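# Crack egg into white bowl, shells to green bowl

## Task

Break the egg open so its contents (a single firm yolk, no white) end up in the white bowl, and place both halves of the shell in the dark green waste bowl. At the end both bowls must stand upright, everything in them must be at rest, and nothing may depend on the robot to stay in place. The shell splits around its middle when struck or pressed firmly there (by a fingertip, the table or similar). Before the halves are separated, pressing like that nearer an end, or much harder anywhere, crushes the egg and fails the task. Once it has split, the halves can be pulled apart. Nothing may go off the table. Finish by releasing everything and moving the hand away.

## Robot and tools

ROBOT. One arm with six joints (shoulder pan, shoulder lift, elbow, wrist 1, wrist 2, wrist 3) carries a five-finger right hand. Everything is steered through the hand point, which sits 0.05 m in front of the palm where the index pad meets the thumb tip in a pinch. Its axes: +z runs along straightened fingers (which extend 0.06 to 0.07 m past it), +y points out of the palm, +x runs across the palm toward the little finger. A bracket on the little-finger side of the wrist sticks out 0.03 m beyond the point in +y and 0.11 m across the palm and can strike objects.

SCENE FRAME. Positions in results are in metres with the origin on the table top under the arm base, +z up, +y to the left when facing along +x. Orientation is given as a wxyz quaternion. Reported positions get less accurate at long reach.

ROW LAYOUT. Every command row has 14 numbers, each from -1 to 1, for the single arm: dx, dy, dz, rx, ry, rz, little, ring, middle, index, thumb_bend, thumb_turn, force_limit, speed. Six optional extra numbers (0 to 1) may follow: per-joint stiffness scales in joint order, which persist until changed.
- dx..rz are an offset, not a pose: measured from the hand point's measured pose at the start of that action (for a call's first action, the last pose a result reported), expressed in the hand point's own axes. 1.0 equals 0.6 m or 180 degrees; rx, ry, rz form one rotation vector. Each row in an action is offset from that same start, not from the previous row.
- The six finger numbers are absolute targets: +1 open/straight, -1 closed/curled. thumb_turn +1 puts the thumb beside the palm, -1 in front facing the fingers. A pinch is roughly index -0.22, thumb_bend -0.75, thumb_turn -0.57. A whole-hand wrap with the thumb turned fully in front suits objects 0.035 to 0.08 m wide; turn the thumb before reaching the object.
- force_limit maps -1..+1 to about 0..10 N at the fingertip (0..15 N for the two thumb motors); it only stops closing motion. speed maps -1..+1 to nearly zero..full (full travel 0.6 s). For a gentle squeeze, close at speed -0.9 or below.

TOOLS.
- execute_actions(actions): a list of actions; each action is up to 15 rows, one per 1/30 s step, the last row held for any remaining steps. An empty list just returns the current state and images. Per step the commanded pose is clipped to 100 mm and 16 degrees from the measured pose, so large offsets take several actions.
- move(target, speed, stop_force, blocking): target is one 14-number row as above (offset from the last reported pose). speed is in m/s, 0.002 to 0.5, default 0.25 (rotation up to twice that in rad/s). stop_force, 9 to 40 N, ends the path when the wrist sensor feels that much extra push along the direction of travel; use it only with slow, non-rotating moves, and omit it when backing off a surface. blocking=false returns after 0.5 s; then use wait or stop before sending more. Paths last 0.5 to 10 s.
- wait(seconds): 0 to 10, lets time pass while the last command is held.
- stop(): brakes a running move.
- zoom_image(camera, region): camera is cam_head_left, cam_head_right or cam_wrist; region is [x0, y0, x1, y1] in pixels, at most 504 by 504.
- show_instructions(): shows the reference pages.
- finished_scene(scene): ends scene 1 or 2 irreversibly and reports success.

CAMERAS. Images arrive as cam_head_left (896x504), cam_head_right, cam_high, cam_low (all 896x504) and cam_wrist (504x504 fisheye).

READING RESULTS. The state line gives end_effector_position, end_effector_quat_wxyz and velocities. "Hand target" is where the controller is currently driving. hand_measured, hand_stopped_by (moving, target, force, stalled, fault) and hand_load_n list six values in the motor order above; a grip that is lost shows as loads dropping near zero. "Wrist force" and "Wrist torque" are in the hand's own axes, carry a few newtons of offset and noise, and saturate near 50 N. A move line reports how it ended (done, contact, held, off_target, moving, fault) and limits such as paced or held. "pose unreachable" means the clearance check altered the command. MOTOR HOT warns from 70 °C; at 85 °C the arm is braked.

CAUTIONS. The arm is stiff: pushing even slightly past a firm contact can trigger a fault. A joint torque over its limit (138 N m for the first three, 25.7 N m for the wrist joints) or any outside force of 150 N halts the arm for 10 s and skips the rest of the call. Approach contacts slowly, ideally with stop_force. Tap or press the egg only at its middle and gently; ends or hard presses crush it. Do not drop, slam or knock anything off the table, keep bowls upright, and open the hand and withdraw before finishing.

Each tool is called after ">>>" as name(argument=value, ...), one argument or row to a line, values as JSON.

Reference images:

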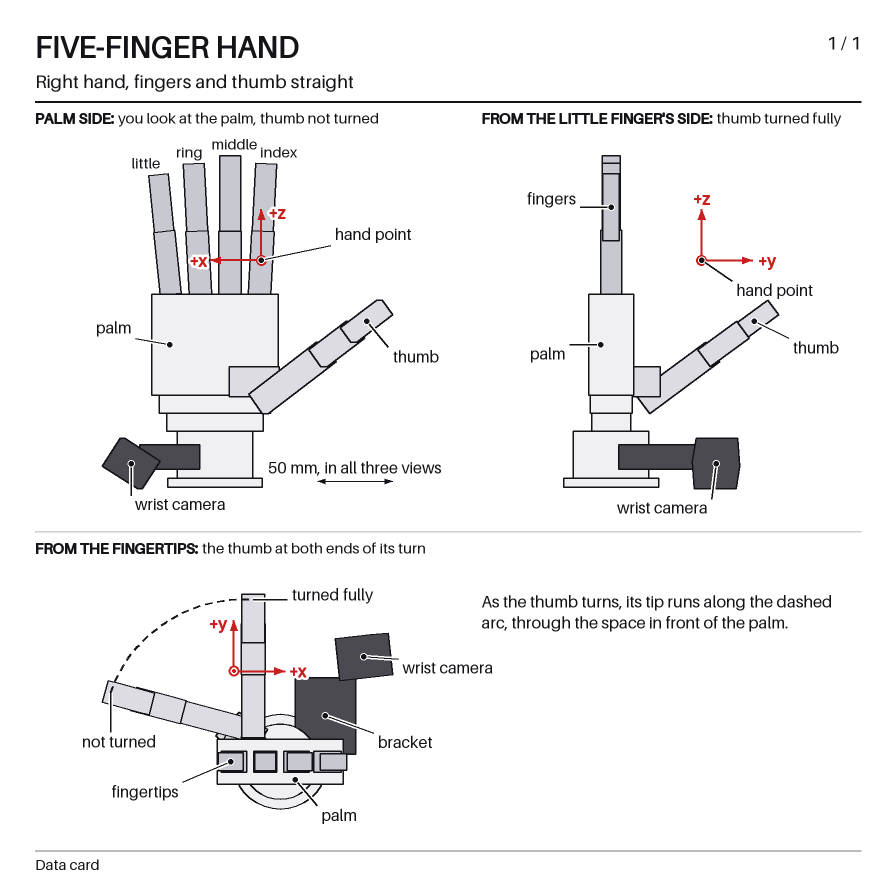

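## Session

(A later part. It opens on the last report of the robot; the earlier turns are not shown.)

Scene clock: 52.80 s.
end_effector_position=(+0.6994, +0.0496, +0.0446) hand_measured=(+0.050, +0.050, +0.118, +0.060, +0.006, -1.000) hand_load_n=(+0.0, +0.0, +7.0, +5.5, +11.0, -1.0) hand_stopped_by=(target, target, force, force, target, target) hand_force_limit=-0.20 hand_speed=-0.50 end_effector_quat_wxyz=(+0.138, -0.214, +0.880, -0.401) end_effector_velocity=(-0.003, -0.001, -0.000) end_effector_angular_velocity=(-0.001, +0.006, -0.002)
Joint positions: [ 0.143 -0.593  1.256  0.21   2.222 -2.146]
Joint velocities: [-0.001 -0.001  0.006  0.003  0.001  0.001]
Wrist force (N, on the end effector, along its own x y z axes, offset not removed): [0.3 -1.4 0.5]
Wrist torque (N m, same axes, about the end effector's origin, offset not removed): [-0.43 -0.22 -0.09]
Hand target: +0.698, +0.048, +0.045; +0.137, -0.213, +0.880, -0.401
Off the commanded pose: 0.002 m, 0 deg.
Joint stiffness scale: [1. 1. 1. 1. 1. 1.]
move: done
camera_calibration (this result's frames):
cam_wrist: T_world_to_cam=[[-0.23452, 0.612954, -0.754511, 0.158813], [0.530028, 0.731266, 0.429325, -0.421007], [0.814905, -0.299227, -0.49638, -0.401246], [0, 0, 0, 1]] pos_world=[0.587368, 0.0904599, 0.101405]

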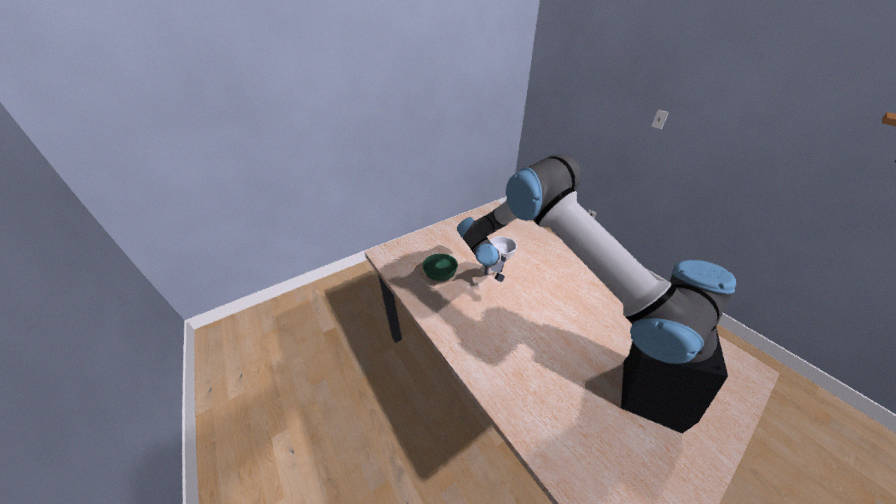

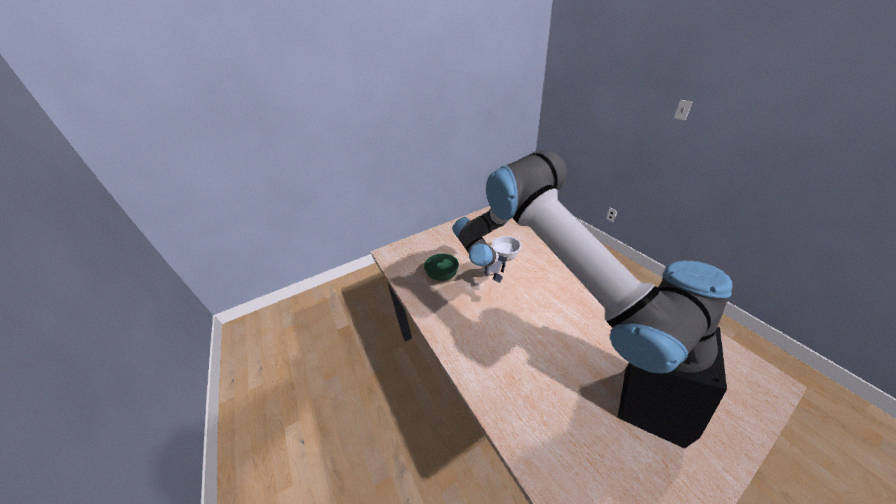

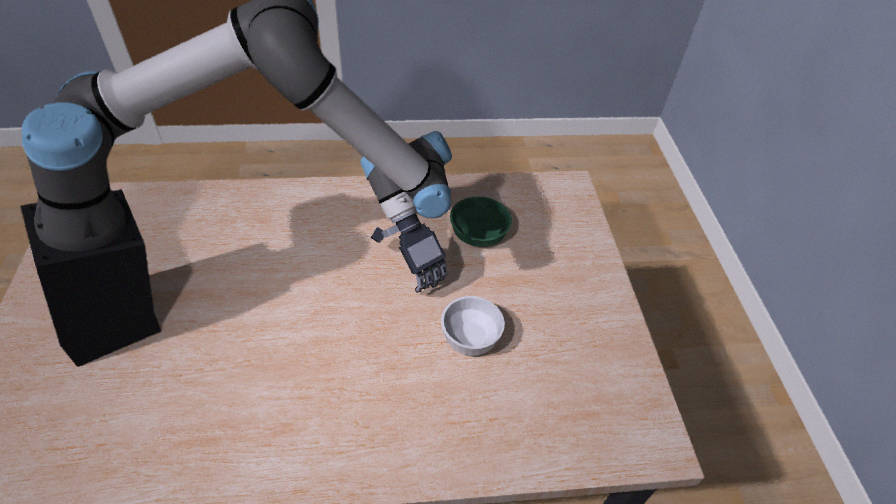

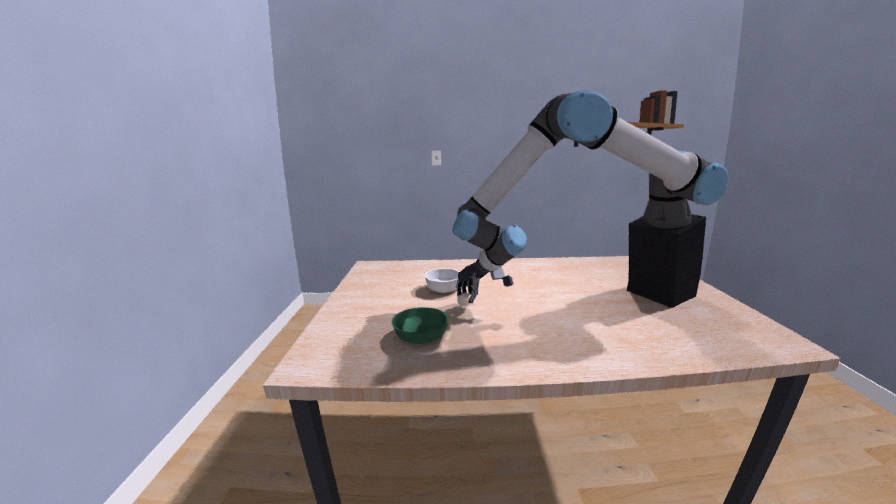

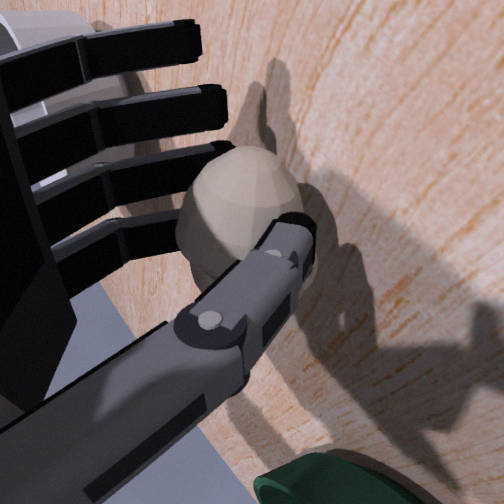

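>>> move(
  target=[-0.007,-0.0765,-0.064,0,0,0,0.05,0.05,-0.4,-0.4,0,-1,-0.2,-0.5],
  speed=0.1,
)

>>> move(
  target=[0.0345,-0.18,0.211,0,0,0,0.05,0.05,-0.4,-0.4,0,-1,-0.2,-0.5],
  speed=0.15,
)

Scene clock: 54.17 s.
end_effector_position=(+0.7004, +0.0509, +0.1037) hand_measured=(+0.050, +0.050, +0.118, +0.060, +0.006, -1.000) hand_load_n=(+0.0, +0.0, +7.0, +5.5, +11.0, -1.0) hand_stopped_by=(target, target, force, force, target, target) hand_force_limit=-0.20 hand_speed=-0.50 end_effector_quat_wxyz=(+0.139, -0.214, +0.880, -0.402) end_effector_velocity=(-0.003, -0.001, -0.000) end_effector_angular_velocity=(-0.003, +0.009, -0.002)
Joint positions: [ 0.135 -0.702  1.298  0.27   2.217 -2.154]
Joint velocities: [-0.001 -0.001  0.004  0.006  0.002 -0.001]
Wrist force (N, on the end effector, along its own x y z axes, offset not removed): [4.2 -1.3 -1.3]
Wrist torque (N m, same axes, about the end effector's origin, offset not removed): [-0.17 -0.69 0.08]
Hand target: +0.699, +0.050, +0.105; +0.138, -0.213, +0.880, -0.401
Off the commanded pose: 0.002 m, 0 deg.
Joint stiffness scale: [1. 1. 1. 1. 1. 1.]
move: done
camera_calibration (this result's frames):
cam_wrist: T_world_to_cam=[[-0.233761, 0.612485, -0.755127, 0.202448], [0.528165, 0.732057, 0.430272, -0.446637], [0.816332, -0.298251, -0.494619, -0.373594], [0, 0, 0, 1]] pos_world=[0.588199, 0.0915422, 0.160263]

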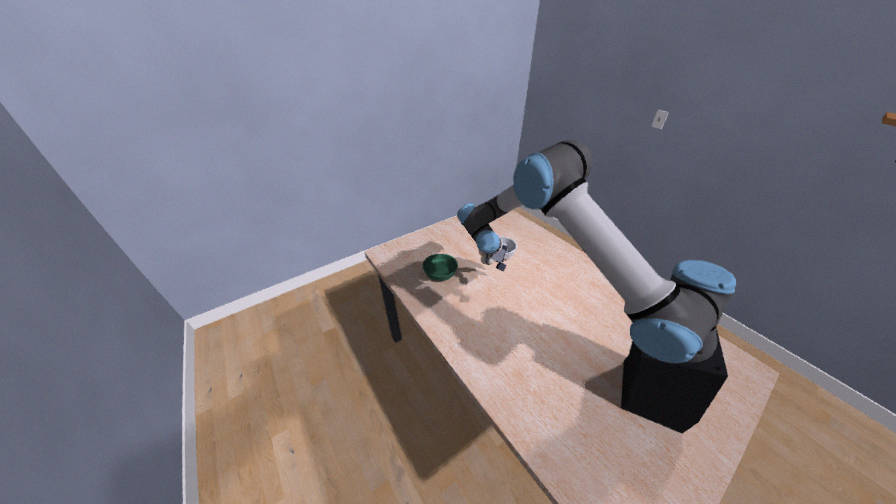

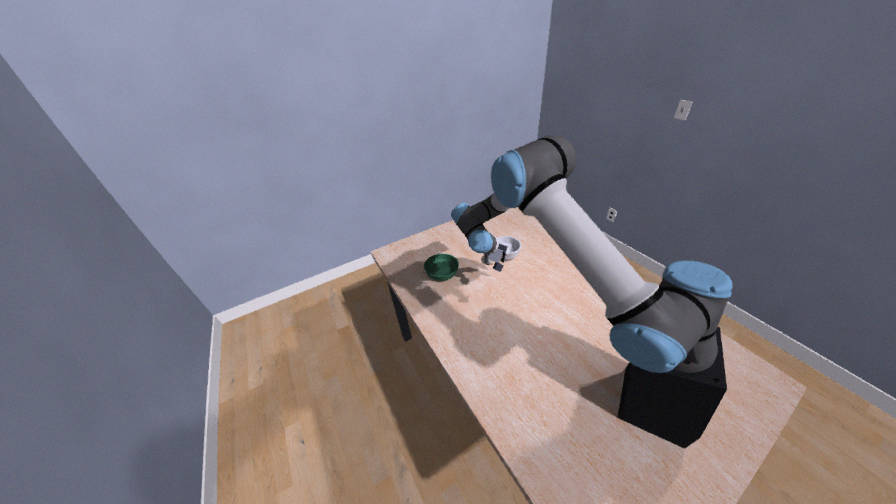

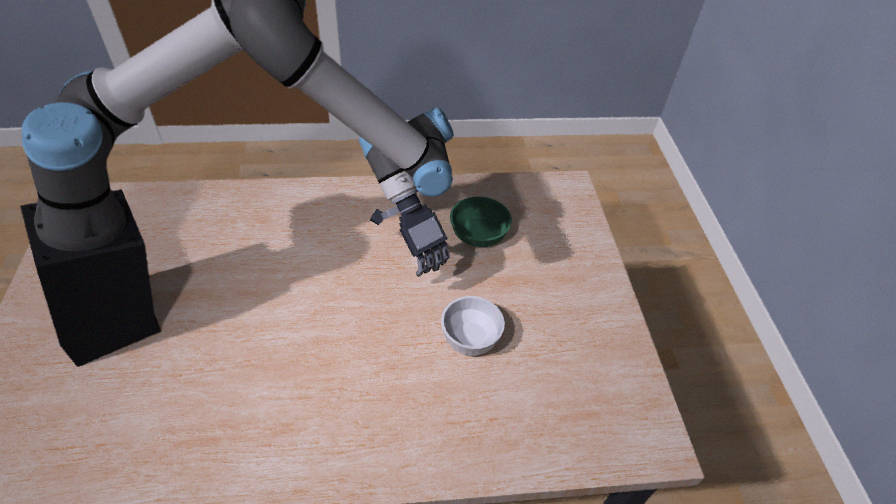

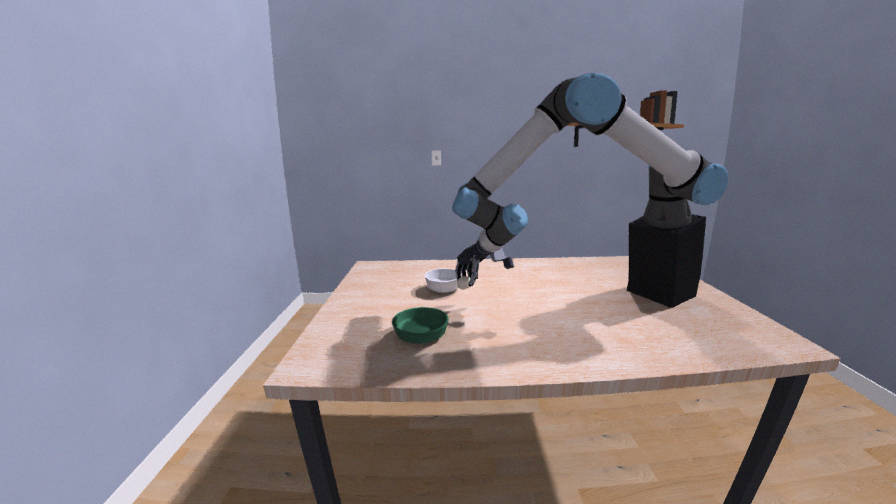

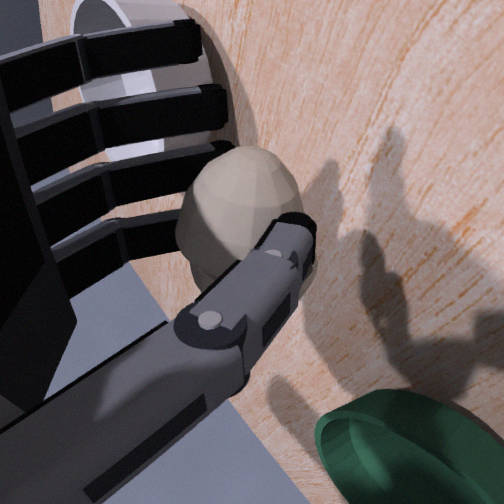

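Scene clock: 55.87 s.
end_effector_position=(+0.7626, -0.1026, +0.1038) hand_measured=(+0.050, +0.050, +0.118, +0.060, +0.006, -1.000) hand_load_n=(+0.0, +0.0, +7.0, +5.5, +11.0, -1.0) hand_stopped_by=(target, target, force, force, target, target) hand_force_limit=-0.20 hand_speed=-0.50 end_effector_quat_wxyz=(+0.139, -0.214, +0.879, -0.402) end_effector_velocity=(+0.003, +0.001, -0.000) end_effector_angular_velocity=(+0.003, +0.005, +0.007)
Joint positions: [-0.113 -0.633  1.145  0.241  2.045 -2.367]
Joint velocities: [-0.     0.005 -0.013  0.009 -0.006 -0.006]
Wrist force (N, on the end effector, along its own x y z axes, offset not removed): [-0.4 -2.5 -1.2]
Wrist torque (N m, same axes, about the end effector's origin, offset not removed): [-0.44 -0.09 -0.11]
Hand target: +0.764, -0.104, +0.104; +0.139, -0.214, +0.880, -0.402
Off the commanded pose: 0.002 m, 0 deg.
Joint stiffness scale: [1. 1. 1. 1. 1. 1.]
move: done
camera_calibration (this result's frames):
cam_wrist: T_world_to_cam=[[-0.234371, 0.612202, -0.755168, 0.311503], [0.528202, 0.732332, 0.429759, -0.367135], [0.816133, -0.298158, -0.495004, -0.469877], [0, 0, 0, 1]] pos_world=[0.650411, -0.0619359, 0.160426]

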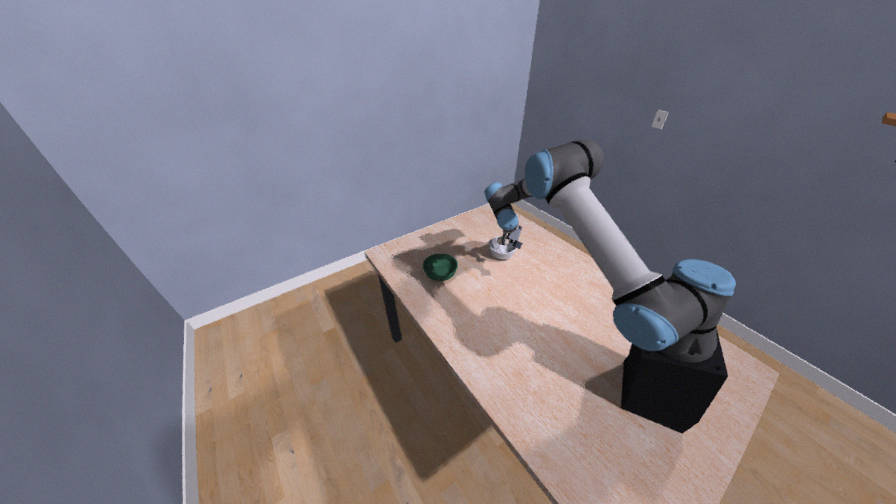

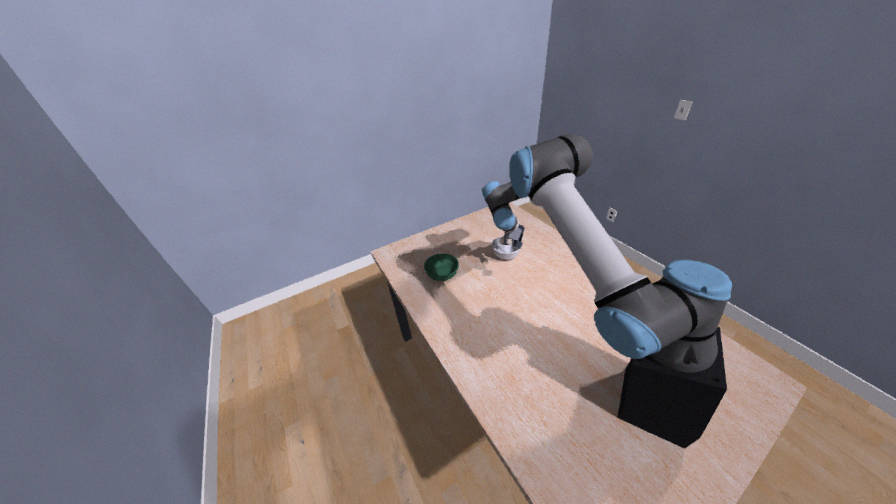

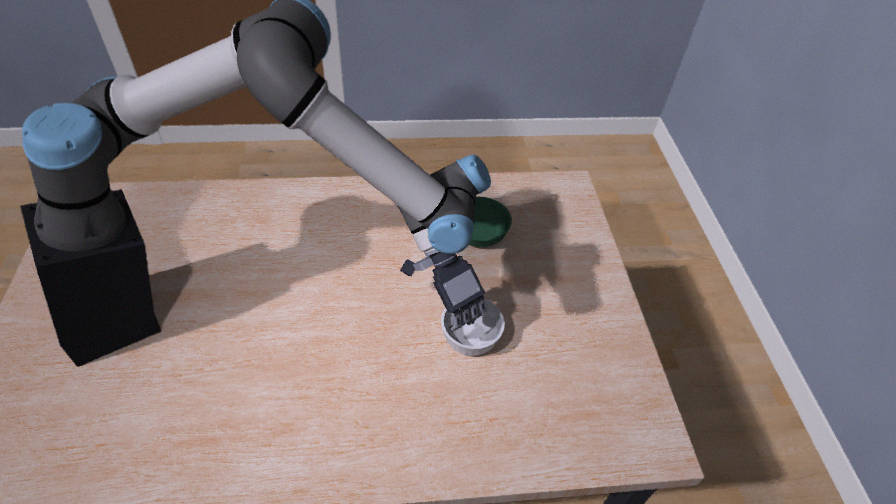

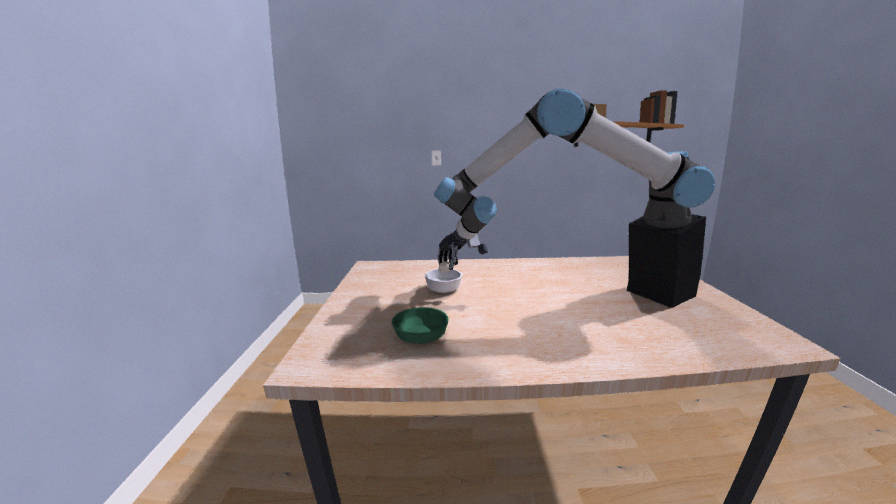

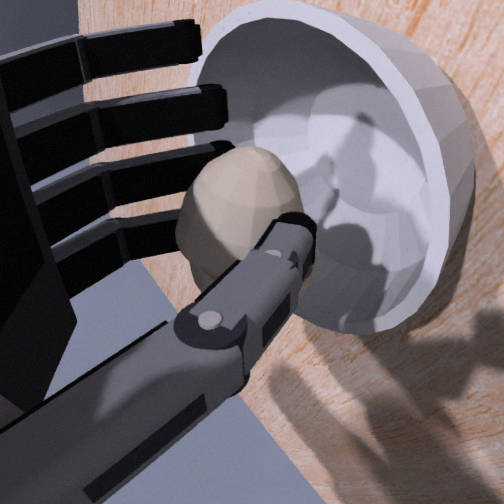

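>>> execute_actions(
  actions=[
    [[0.004,0.042,0.035,0,0,0,0.05,0.05,-0.4,-0.4,0,-1,-0.2,-0.5]],
    [[0,0,0,0,0,0,0.05,0.05,-0.4,0.5,0,-1,-0.2,-0.7]],
    [[0,0,0,0,0,0,0.05,0.05,-0.4,0.5,0,-1,-0.2,-0.7]],
  ],
)

Scene clock: 57.50 s.
end_effector_position=(+0.7627, -0.1052, +0.0758) hand_measured=(+0.050, +0.050, +0.118, +0.500, +0.006, -1.000) hand_load_n=(-1.0, +0.0, +9.5, +0.0, +8.5, +1.5) hand_stopped_by=(target, target, force, moving, target, target) hand_force_limit=-0.20 hand_speed=-0.70 end_effector_quat_wxyz=(+0.139, -0.212, +0.879, -0.403) end_effector_velocity=(-0.001, -0.000, -0.000) end_effector_angular_velocity=(+0.000, +0.000, -0.001)
Joint positions: [-0.109 -0.583  1.128  0.209  2.052 -2.362]
Joint velocities: [-0.    -0.     0.001  0.     0.001  0.001]
Wrist force (N, on the end effector, along its own x y z axes, offset not removed): [-0.4 -4.1 -1.3]
Wrist torque (N m, same axes, about the end effector's origin, offset not removed): [-0.27 -0.12 -0.21]
Hand target: +0.762, -0.105, +0.075; +0.139, -0.213, +0.879, -0.403
Off the commanded pose: 0.001 m, 0 deg.
Joint stiffness scale: [1. 1. 1. 1. 1. 1.]
camera_calibration (this result's frames):
cam_wrist: T_world_to_cam=[[-0.231038, 0.611021, -0.757149, 0.289487], [0.529484, 0.731836, 0.429025, -0.354202], [0.816252, -0.301778, -0.492608, -0.485314], [0, 0, 0, 1]] pos_world=[0.650566, -0.0641216, 0.132077]

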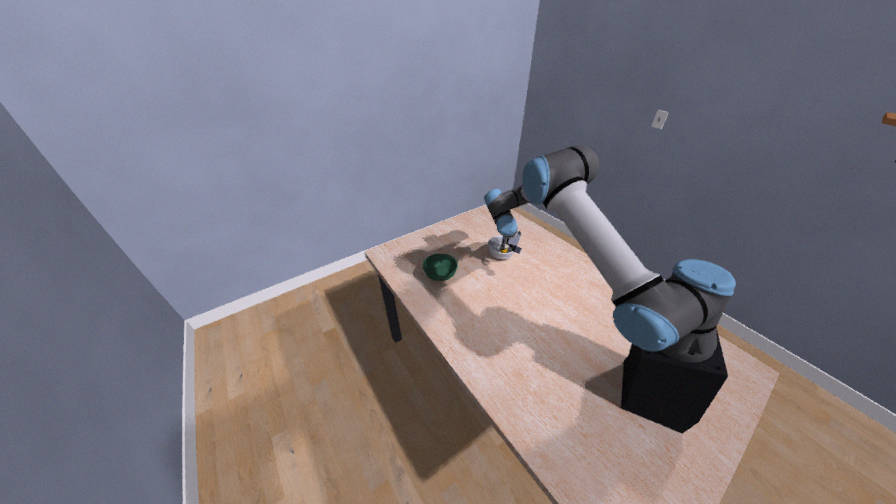

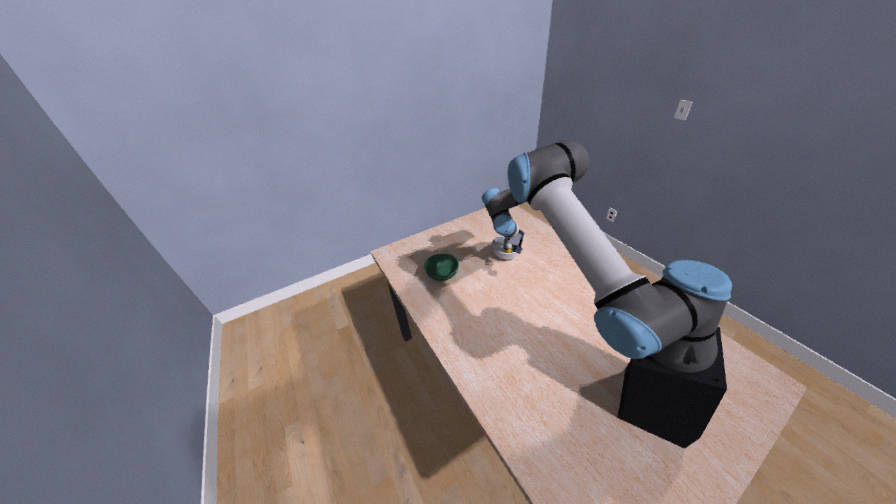

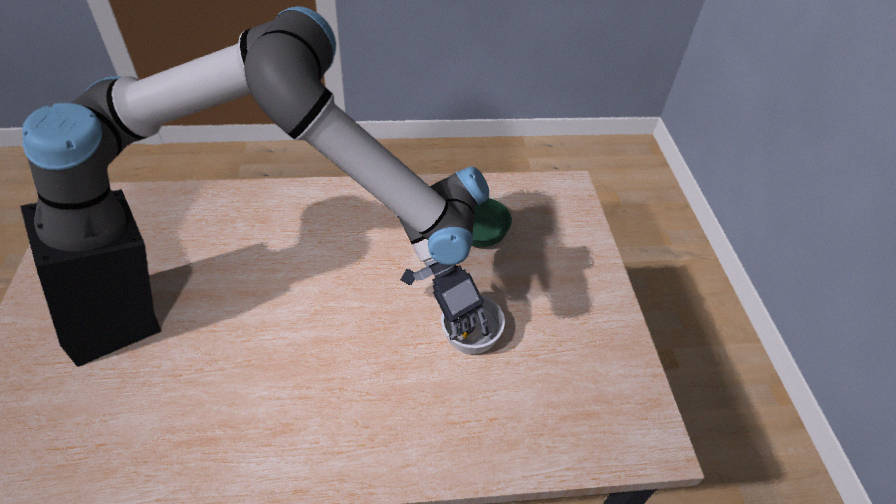

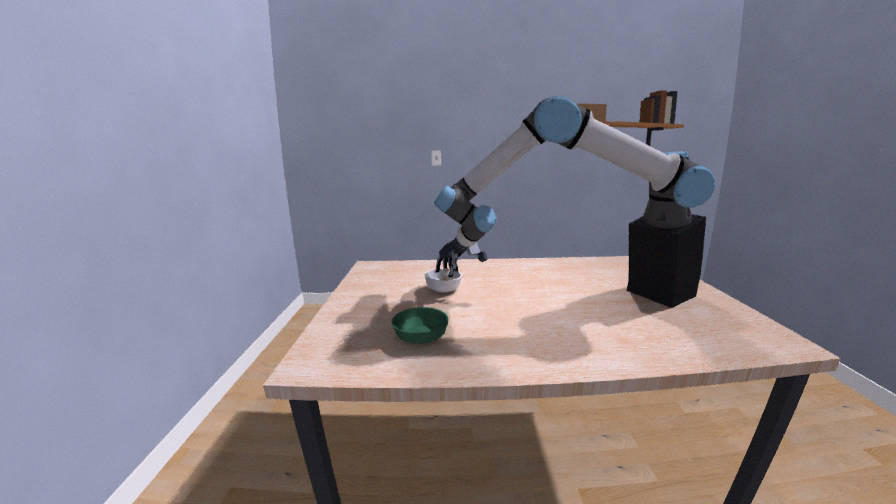

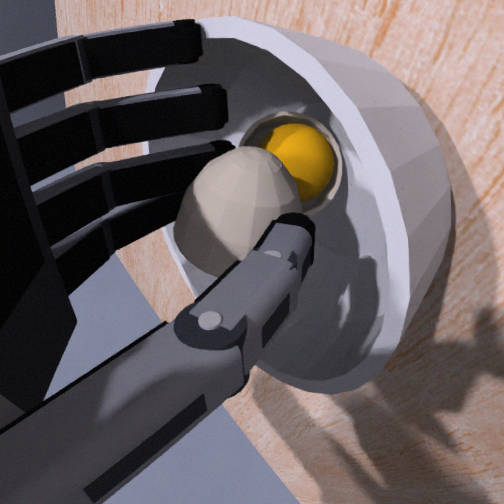

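>>> move(
  target=[-0.004,-0.045,-0.037,0,0,0,0.05,0.05,-0.4,0.5,0,-1,-0.2,-0.7],
  speed=0.15,
)

>>> move(
  target=[-0.383,0.278,-0.289,0,0,0,0.05,0.05,-0.4,0.5,0,-1,-0.2,-0.7],
  speed=0.25,
)

Scene clock: 58.60 s.
end_effector_position=(+0.7642, -0.1044, +0.1103) hand_measured=(+0.050, +0.050, +0.118, +0.500, +0.006, -1.000) hand_load_n=(+0.0, +0.0, +9.5, +0.0, +8.5, +1.5) hand_stopped_by=(target, target, force, target, target, target) hand_force_limit=-0.20 hand_speed=-0.70 end_effector_quat_wxyz=(+0.141, -0.212, +0.879, -0.404) end_effector_velocity=(-0.006, +0.001, -0.004) end_effector_angular_velocity=(+0.004, +0.016, -0.001)
Joint positions: [-0.115 -0.642  1.146  0.244  2.047 -2.368]
Joint velocities: [-0.     0.002  0.007  0.007 -0.002 -0.001]
Wrist force (N, on the end effector, along its own x y z axes, offset not removed): [-3.6 -0.1 0.9]
Wrist torque (N m, same axes, about the end effector's origin, offset not removed): [0.05 0.33 -0.15]
Hand target: +0.763, -0.105, +0.111; +0.139, -0.212, +0.879, -0.403
Off the commanded pose: 0.002 m, 0 deg.
Joint stiffness scale: [1. 1. 1. 1. 1. 1.]
move: done
camera_calibration (this result's frames):
cam_wrist: T_world_to_cam=[[-0.229777, 0.610104, -0.758271, 0.314527], [0.527415, 0.732855, 0.429833, -0.368834], [0.817946, -0.301158, -0.490171, -0.470778], [0, 0, 0, 1]] pos_world=[0.651871, -0.0633709, 0.166272]

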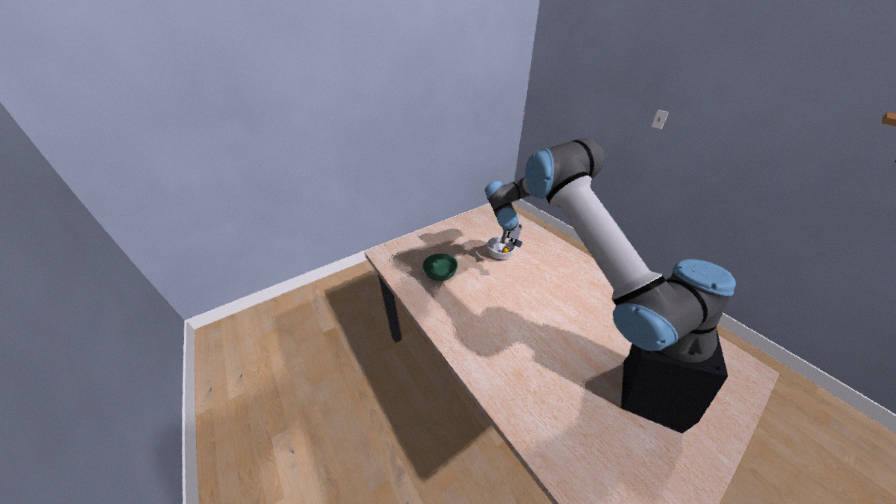

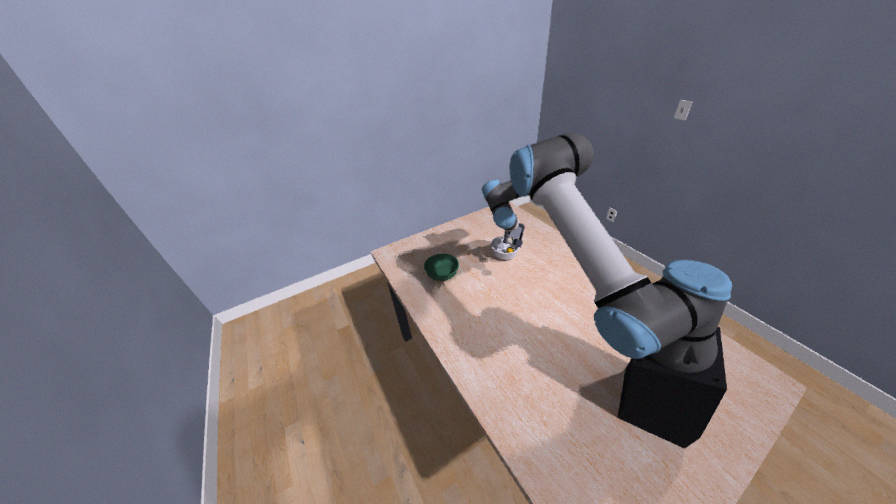

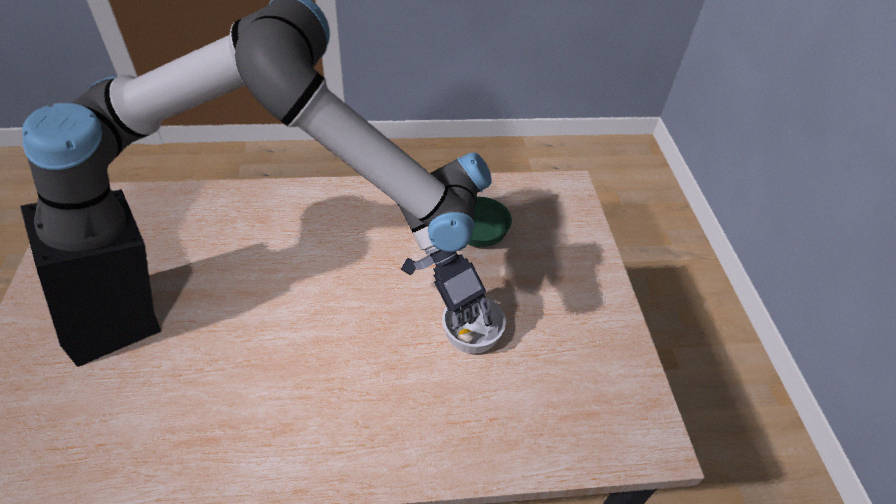

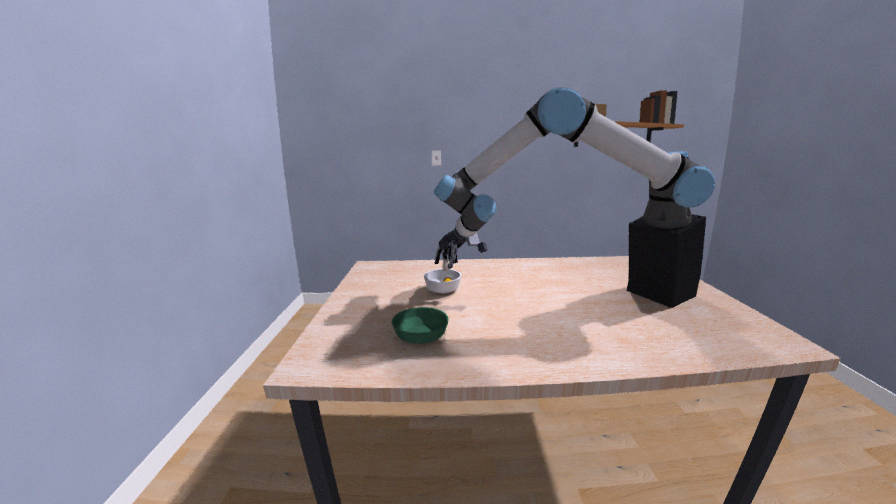

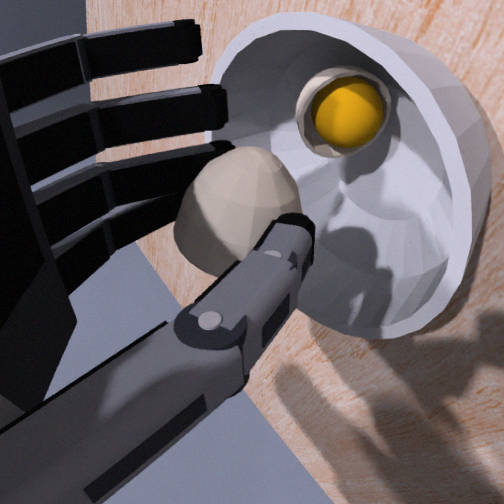

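Scene clock: 60.63 s.
end_effector_position=(+0.8460, +0.2165, +0.1094) hand_measured=(+0.050, +0.050, +0.118, +0.500, +0.006, -1.000) hand_load_n=(+0.0, +0.0, +9.5, +0.0, +8.5, +1.5) hand_stopped_by=(target, target, force, target, target, target) hand_force_limit=-0.20 hand_speed=-0.70 end_effector_quat_wxyz=(+0.196, -0.226, +0.870, -0.393) end_effector_velocity=(+0.004, +0.004, +0.006) end_effector_angular_velocity=(+0.011, -0.005, +0.010)
Joint positions: [ 0.337 -0.134  0.048  0.939  2.303 -2.022]
Joint velocities: [ 0.     0.033 -0.089  0.043 -0.013 -0.006]
Wrist force (N, on the end effector, along its own x y z axes, offset not removed): [0.9 -2.2 -4.1]
Wrist torque (N m, same axes, about the end effector's origin, offset not removed): [-0.31 -0.07 -0.16]
Hand target: +0.847, +0.217, +0.110; +0.197, -0.226, +0.870, -0.392
Off the commanded pose: 0.002 m, 7 deg.
Joint stiffness scale: [1. 1. 1. 1. 1. 1.]
elbow stopped short: the move would have taken joint 3 (elbow) straighter than the controller allows; a more bent joint 3 avoids this.
move: off_target
camera_calibration (this result's frames):
cam_wrist: T_world_to_cam=[[-0.211397, 0.617849, -0.757347, 0.119471], [0.432429, 0.754019, 0.49443, -0.578043], [0.876536, -0.222978, -0.426573, -0.514924], [0, 0, 0, 1]] pos_world=[0.726569, 0.247223, 0.15663]

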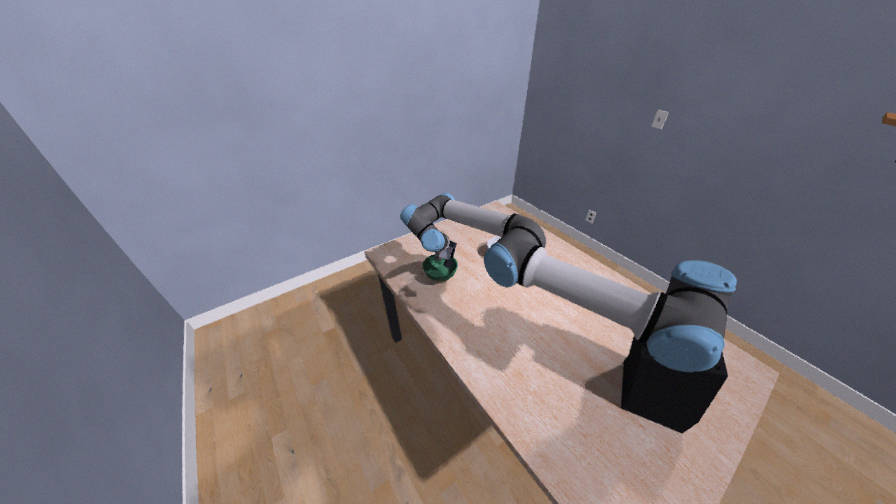

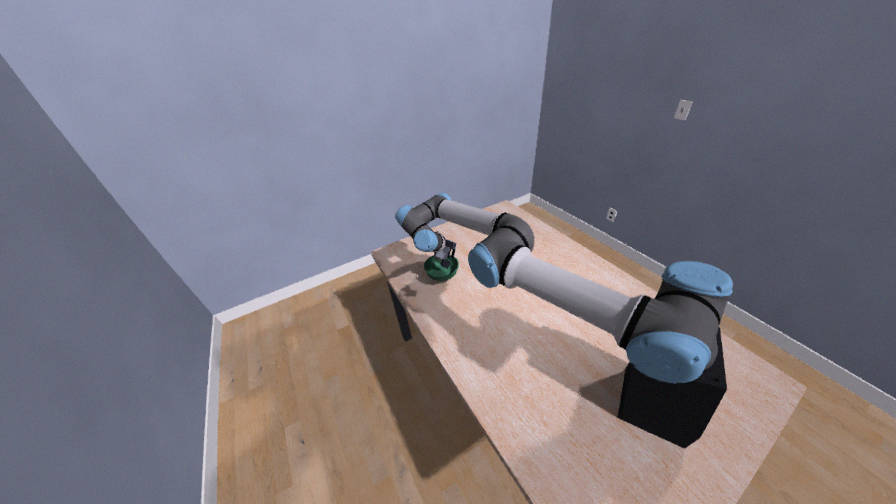

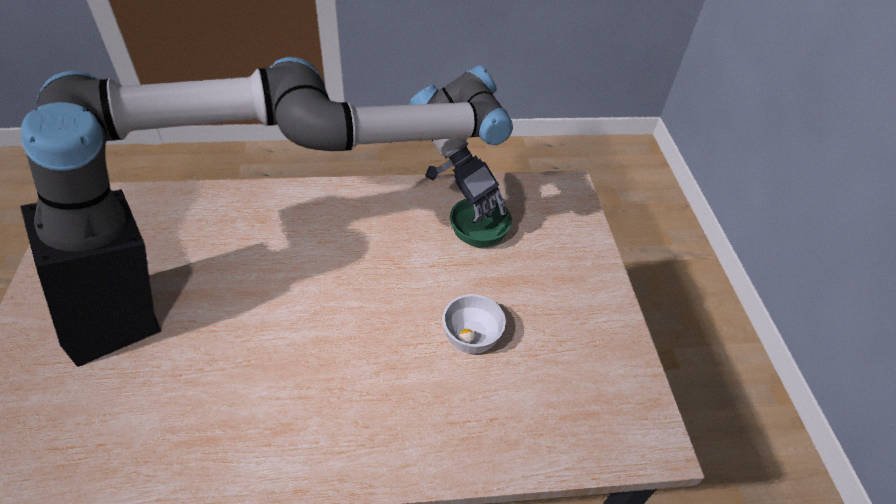

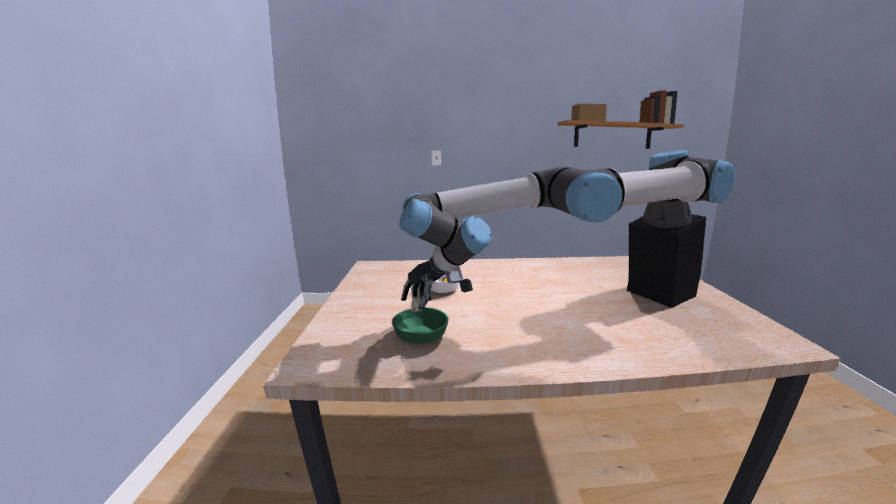

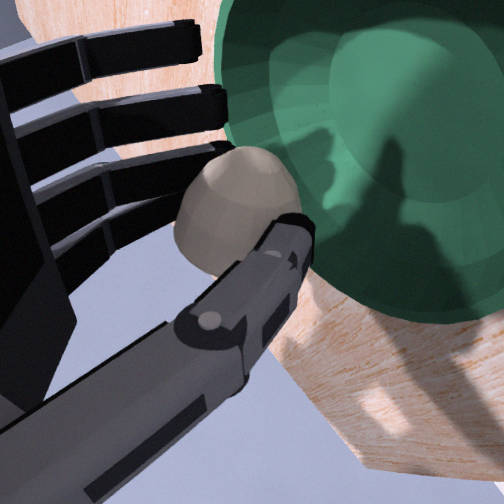

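>>> move(
  target=[0.015,0.068,0.02,-0.023,-0.107,-0.086,0.05,0.05,-0.4,0.3,0,-1,-0.2,-0.7],
  speed=0.2,
)

Scene clock: 62.97 s.
end_effector_position=(+0.8349, +0.2299, +0.0686) hand_measured=(+0.050, +0.050, +0.118, +0.300, +0.006, -1.000) hand_load_n=(+0.0, +0.0, +9.5, +0.0, +8.5, +1.5) hand_stopped_by=(target, target, force, target, target, target) hand_force_limit=-0.20 hand_speed=-0.70 end_effector_quat_wxyz=(+0.275, -0.409, +0.800, -0.341) end_effector_velocity=(+0.003, +0.001, +0.001) end_effector_angular_velocity=(+0.005, -0.018, +0.009)
Joint positions: [ 0.276 -0.478  0.84   0.212  1.988 -2.483]
Joint velocities: [-0.001 -0.006  0.014 -0.029 -0.008 -0.006]
Wrist force (N, on the end effector, along its own x y z axes, offset not removed): [1.6 -2.4 -4.1]
Wrist torque (N m, same axes, about the end effector's origin, offset not removed): [-0.25 -0.32 -0.11]
Hand target: +0.835, +0.229, +0.069; +0.276, -0.409, +0.800, -0.341
Off the commanded pose: 0.001 m, 0 deg.
Joint stiffness scale: [1. 1. 1. 1. 1. 1.]
move: done
camera_calibration (this result's frames):
cam_wrist: T_world_to_cam=[[-0.455373, 0.469446, -0.756477, 0.315764], [0.0747419, 0.866845, 0.492944, -0.29044], [0.887158, 0.167933, -0.429824, -0.61812], [0, 0, 0, 1]] pos_world=[0.713869, 0.207335, 0.116356]

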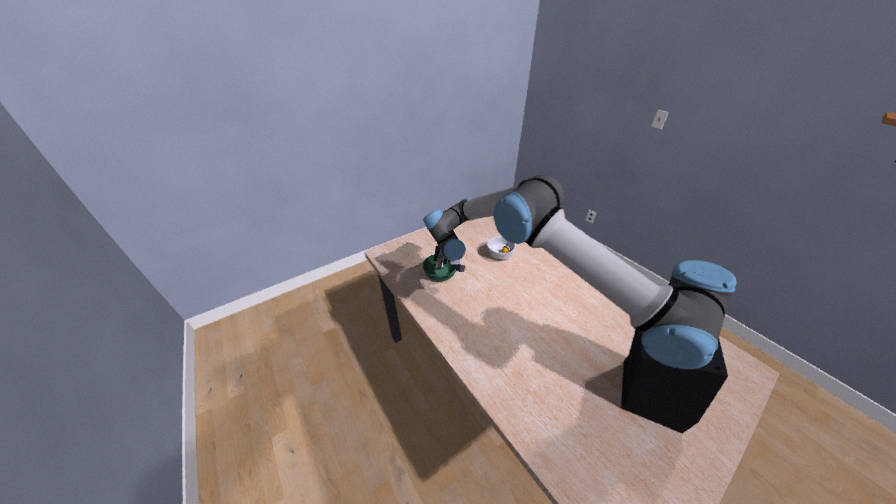

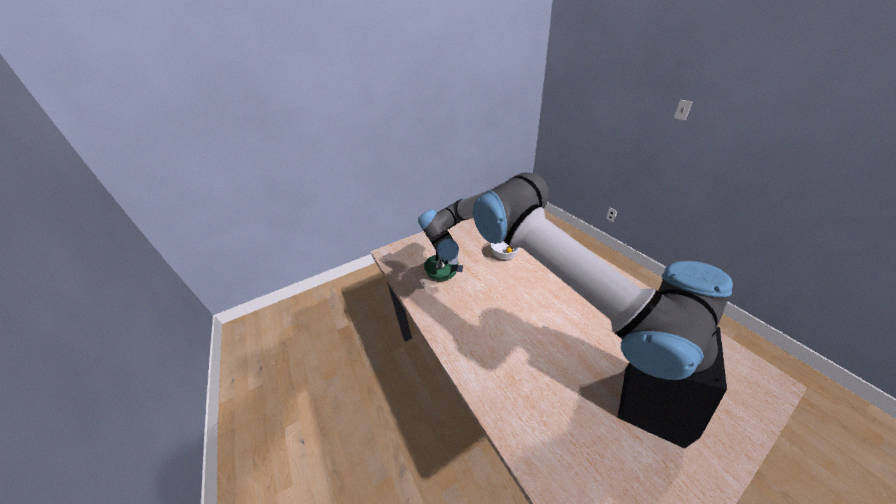

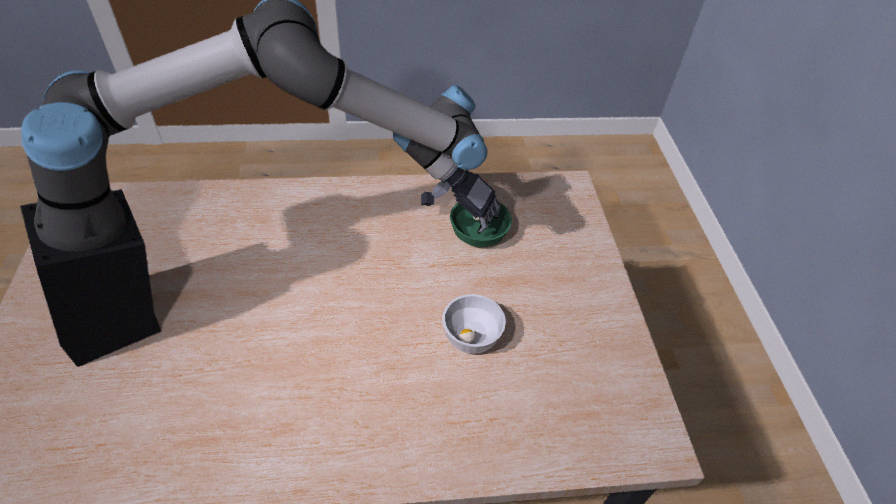

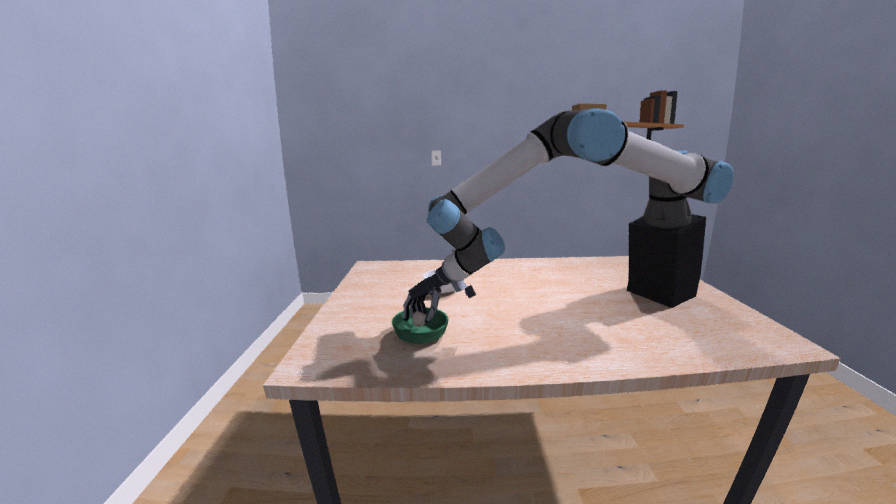

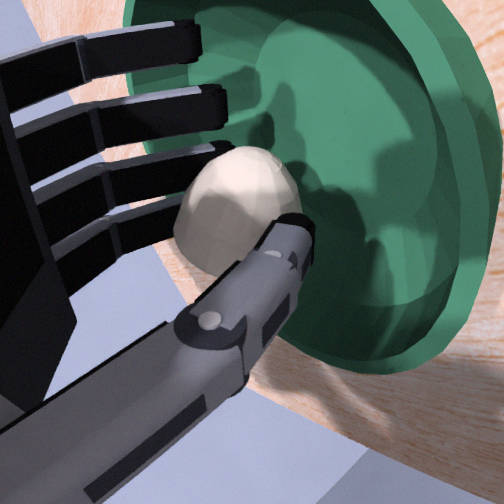

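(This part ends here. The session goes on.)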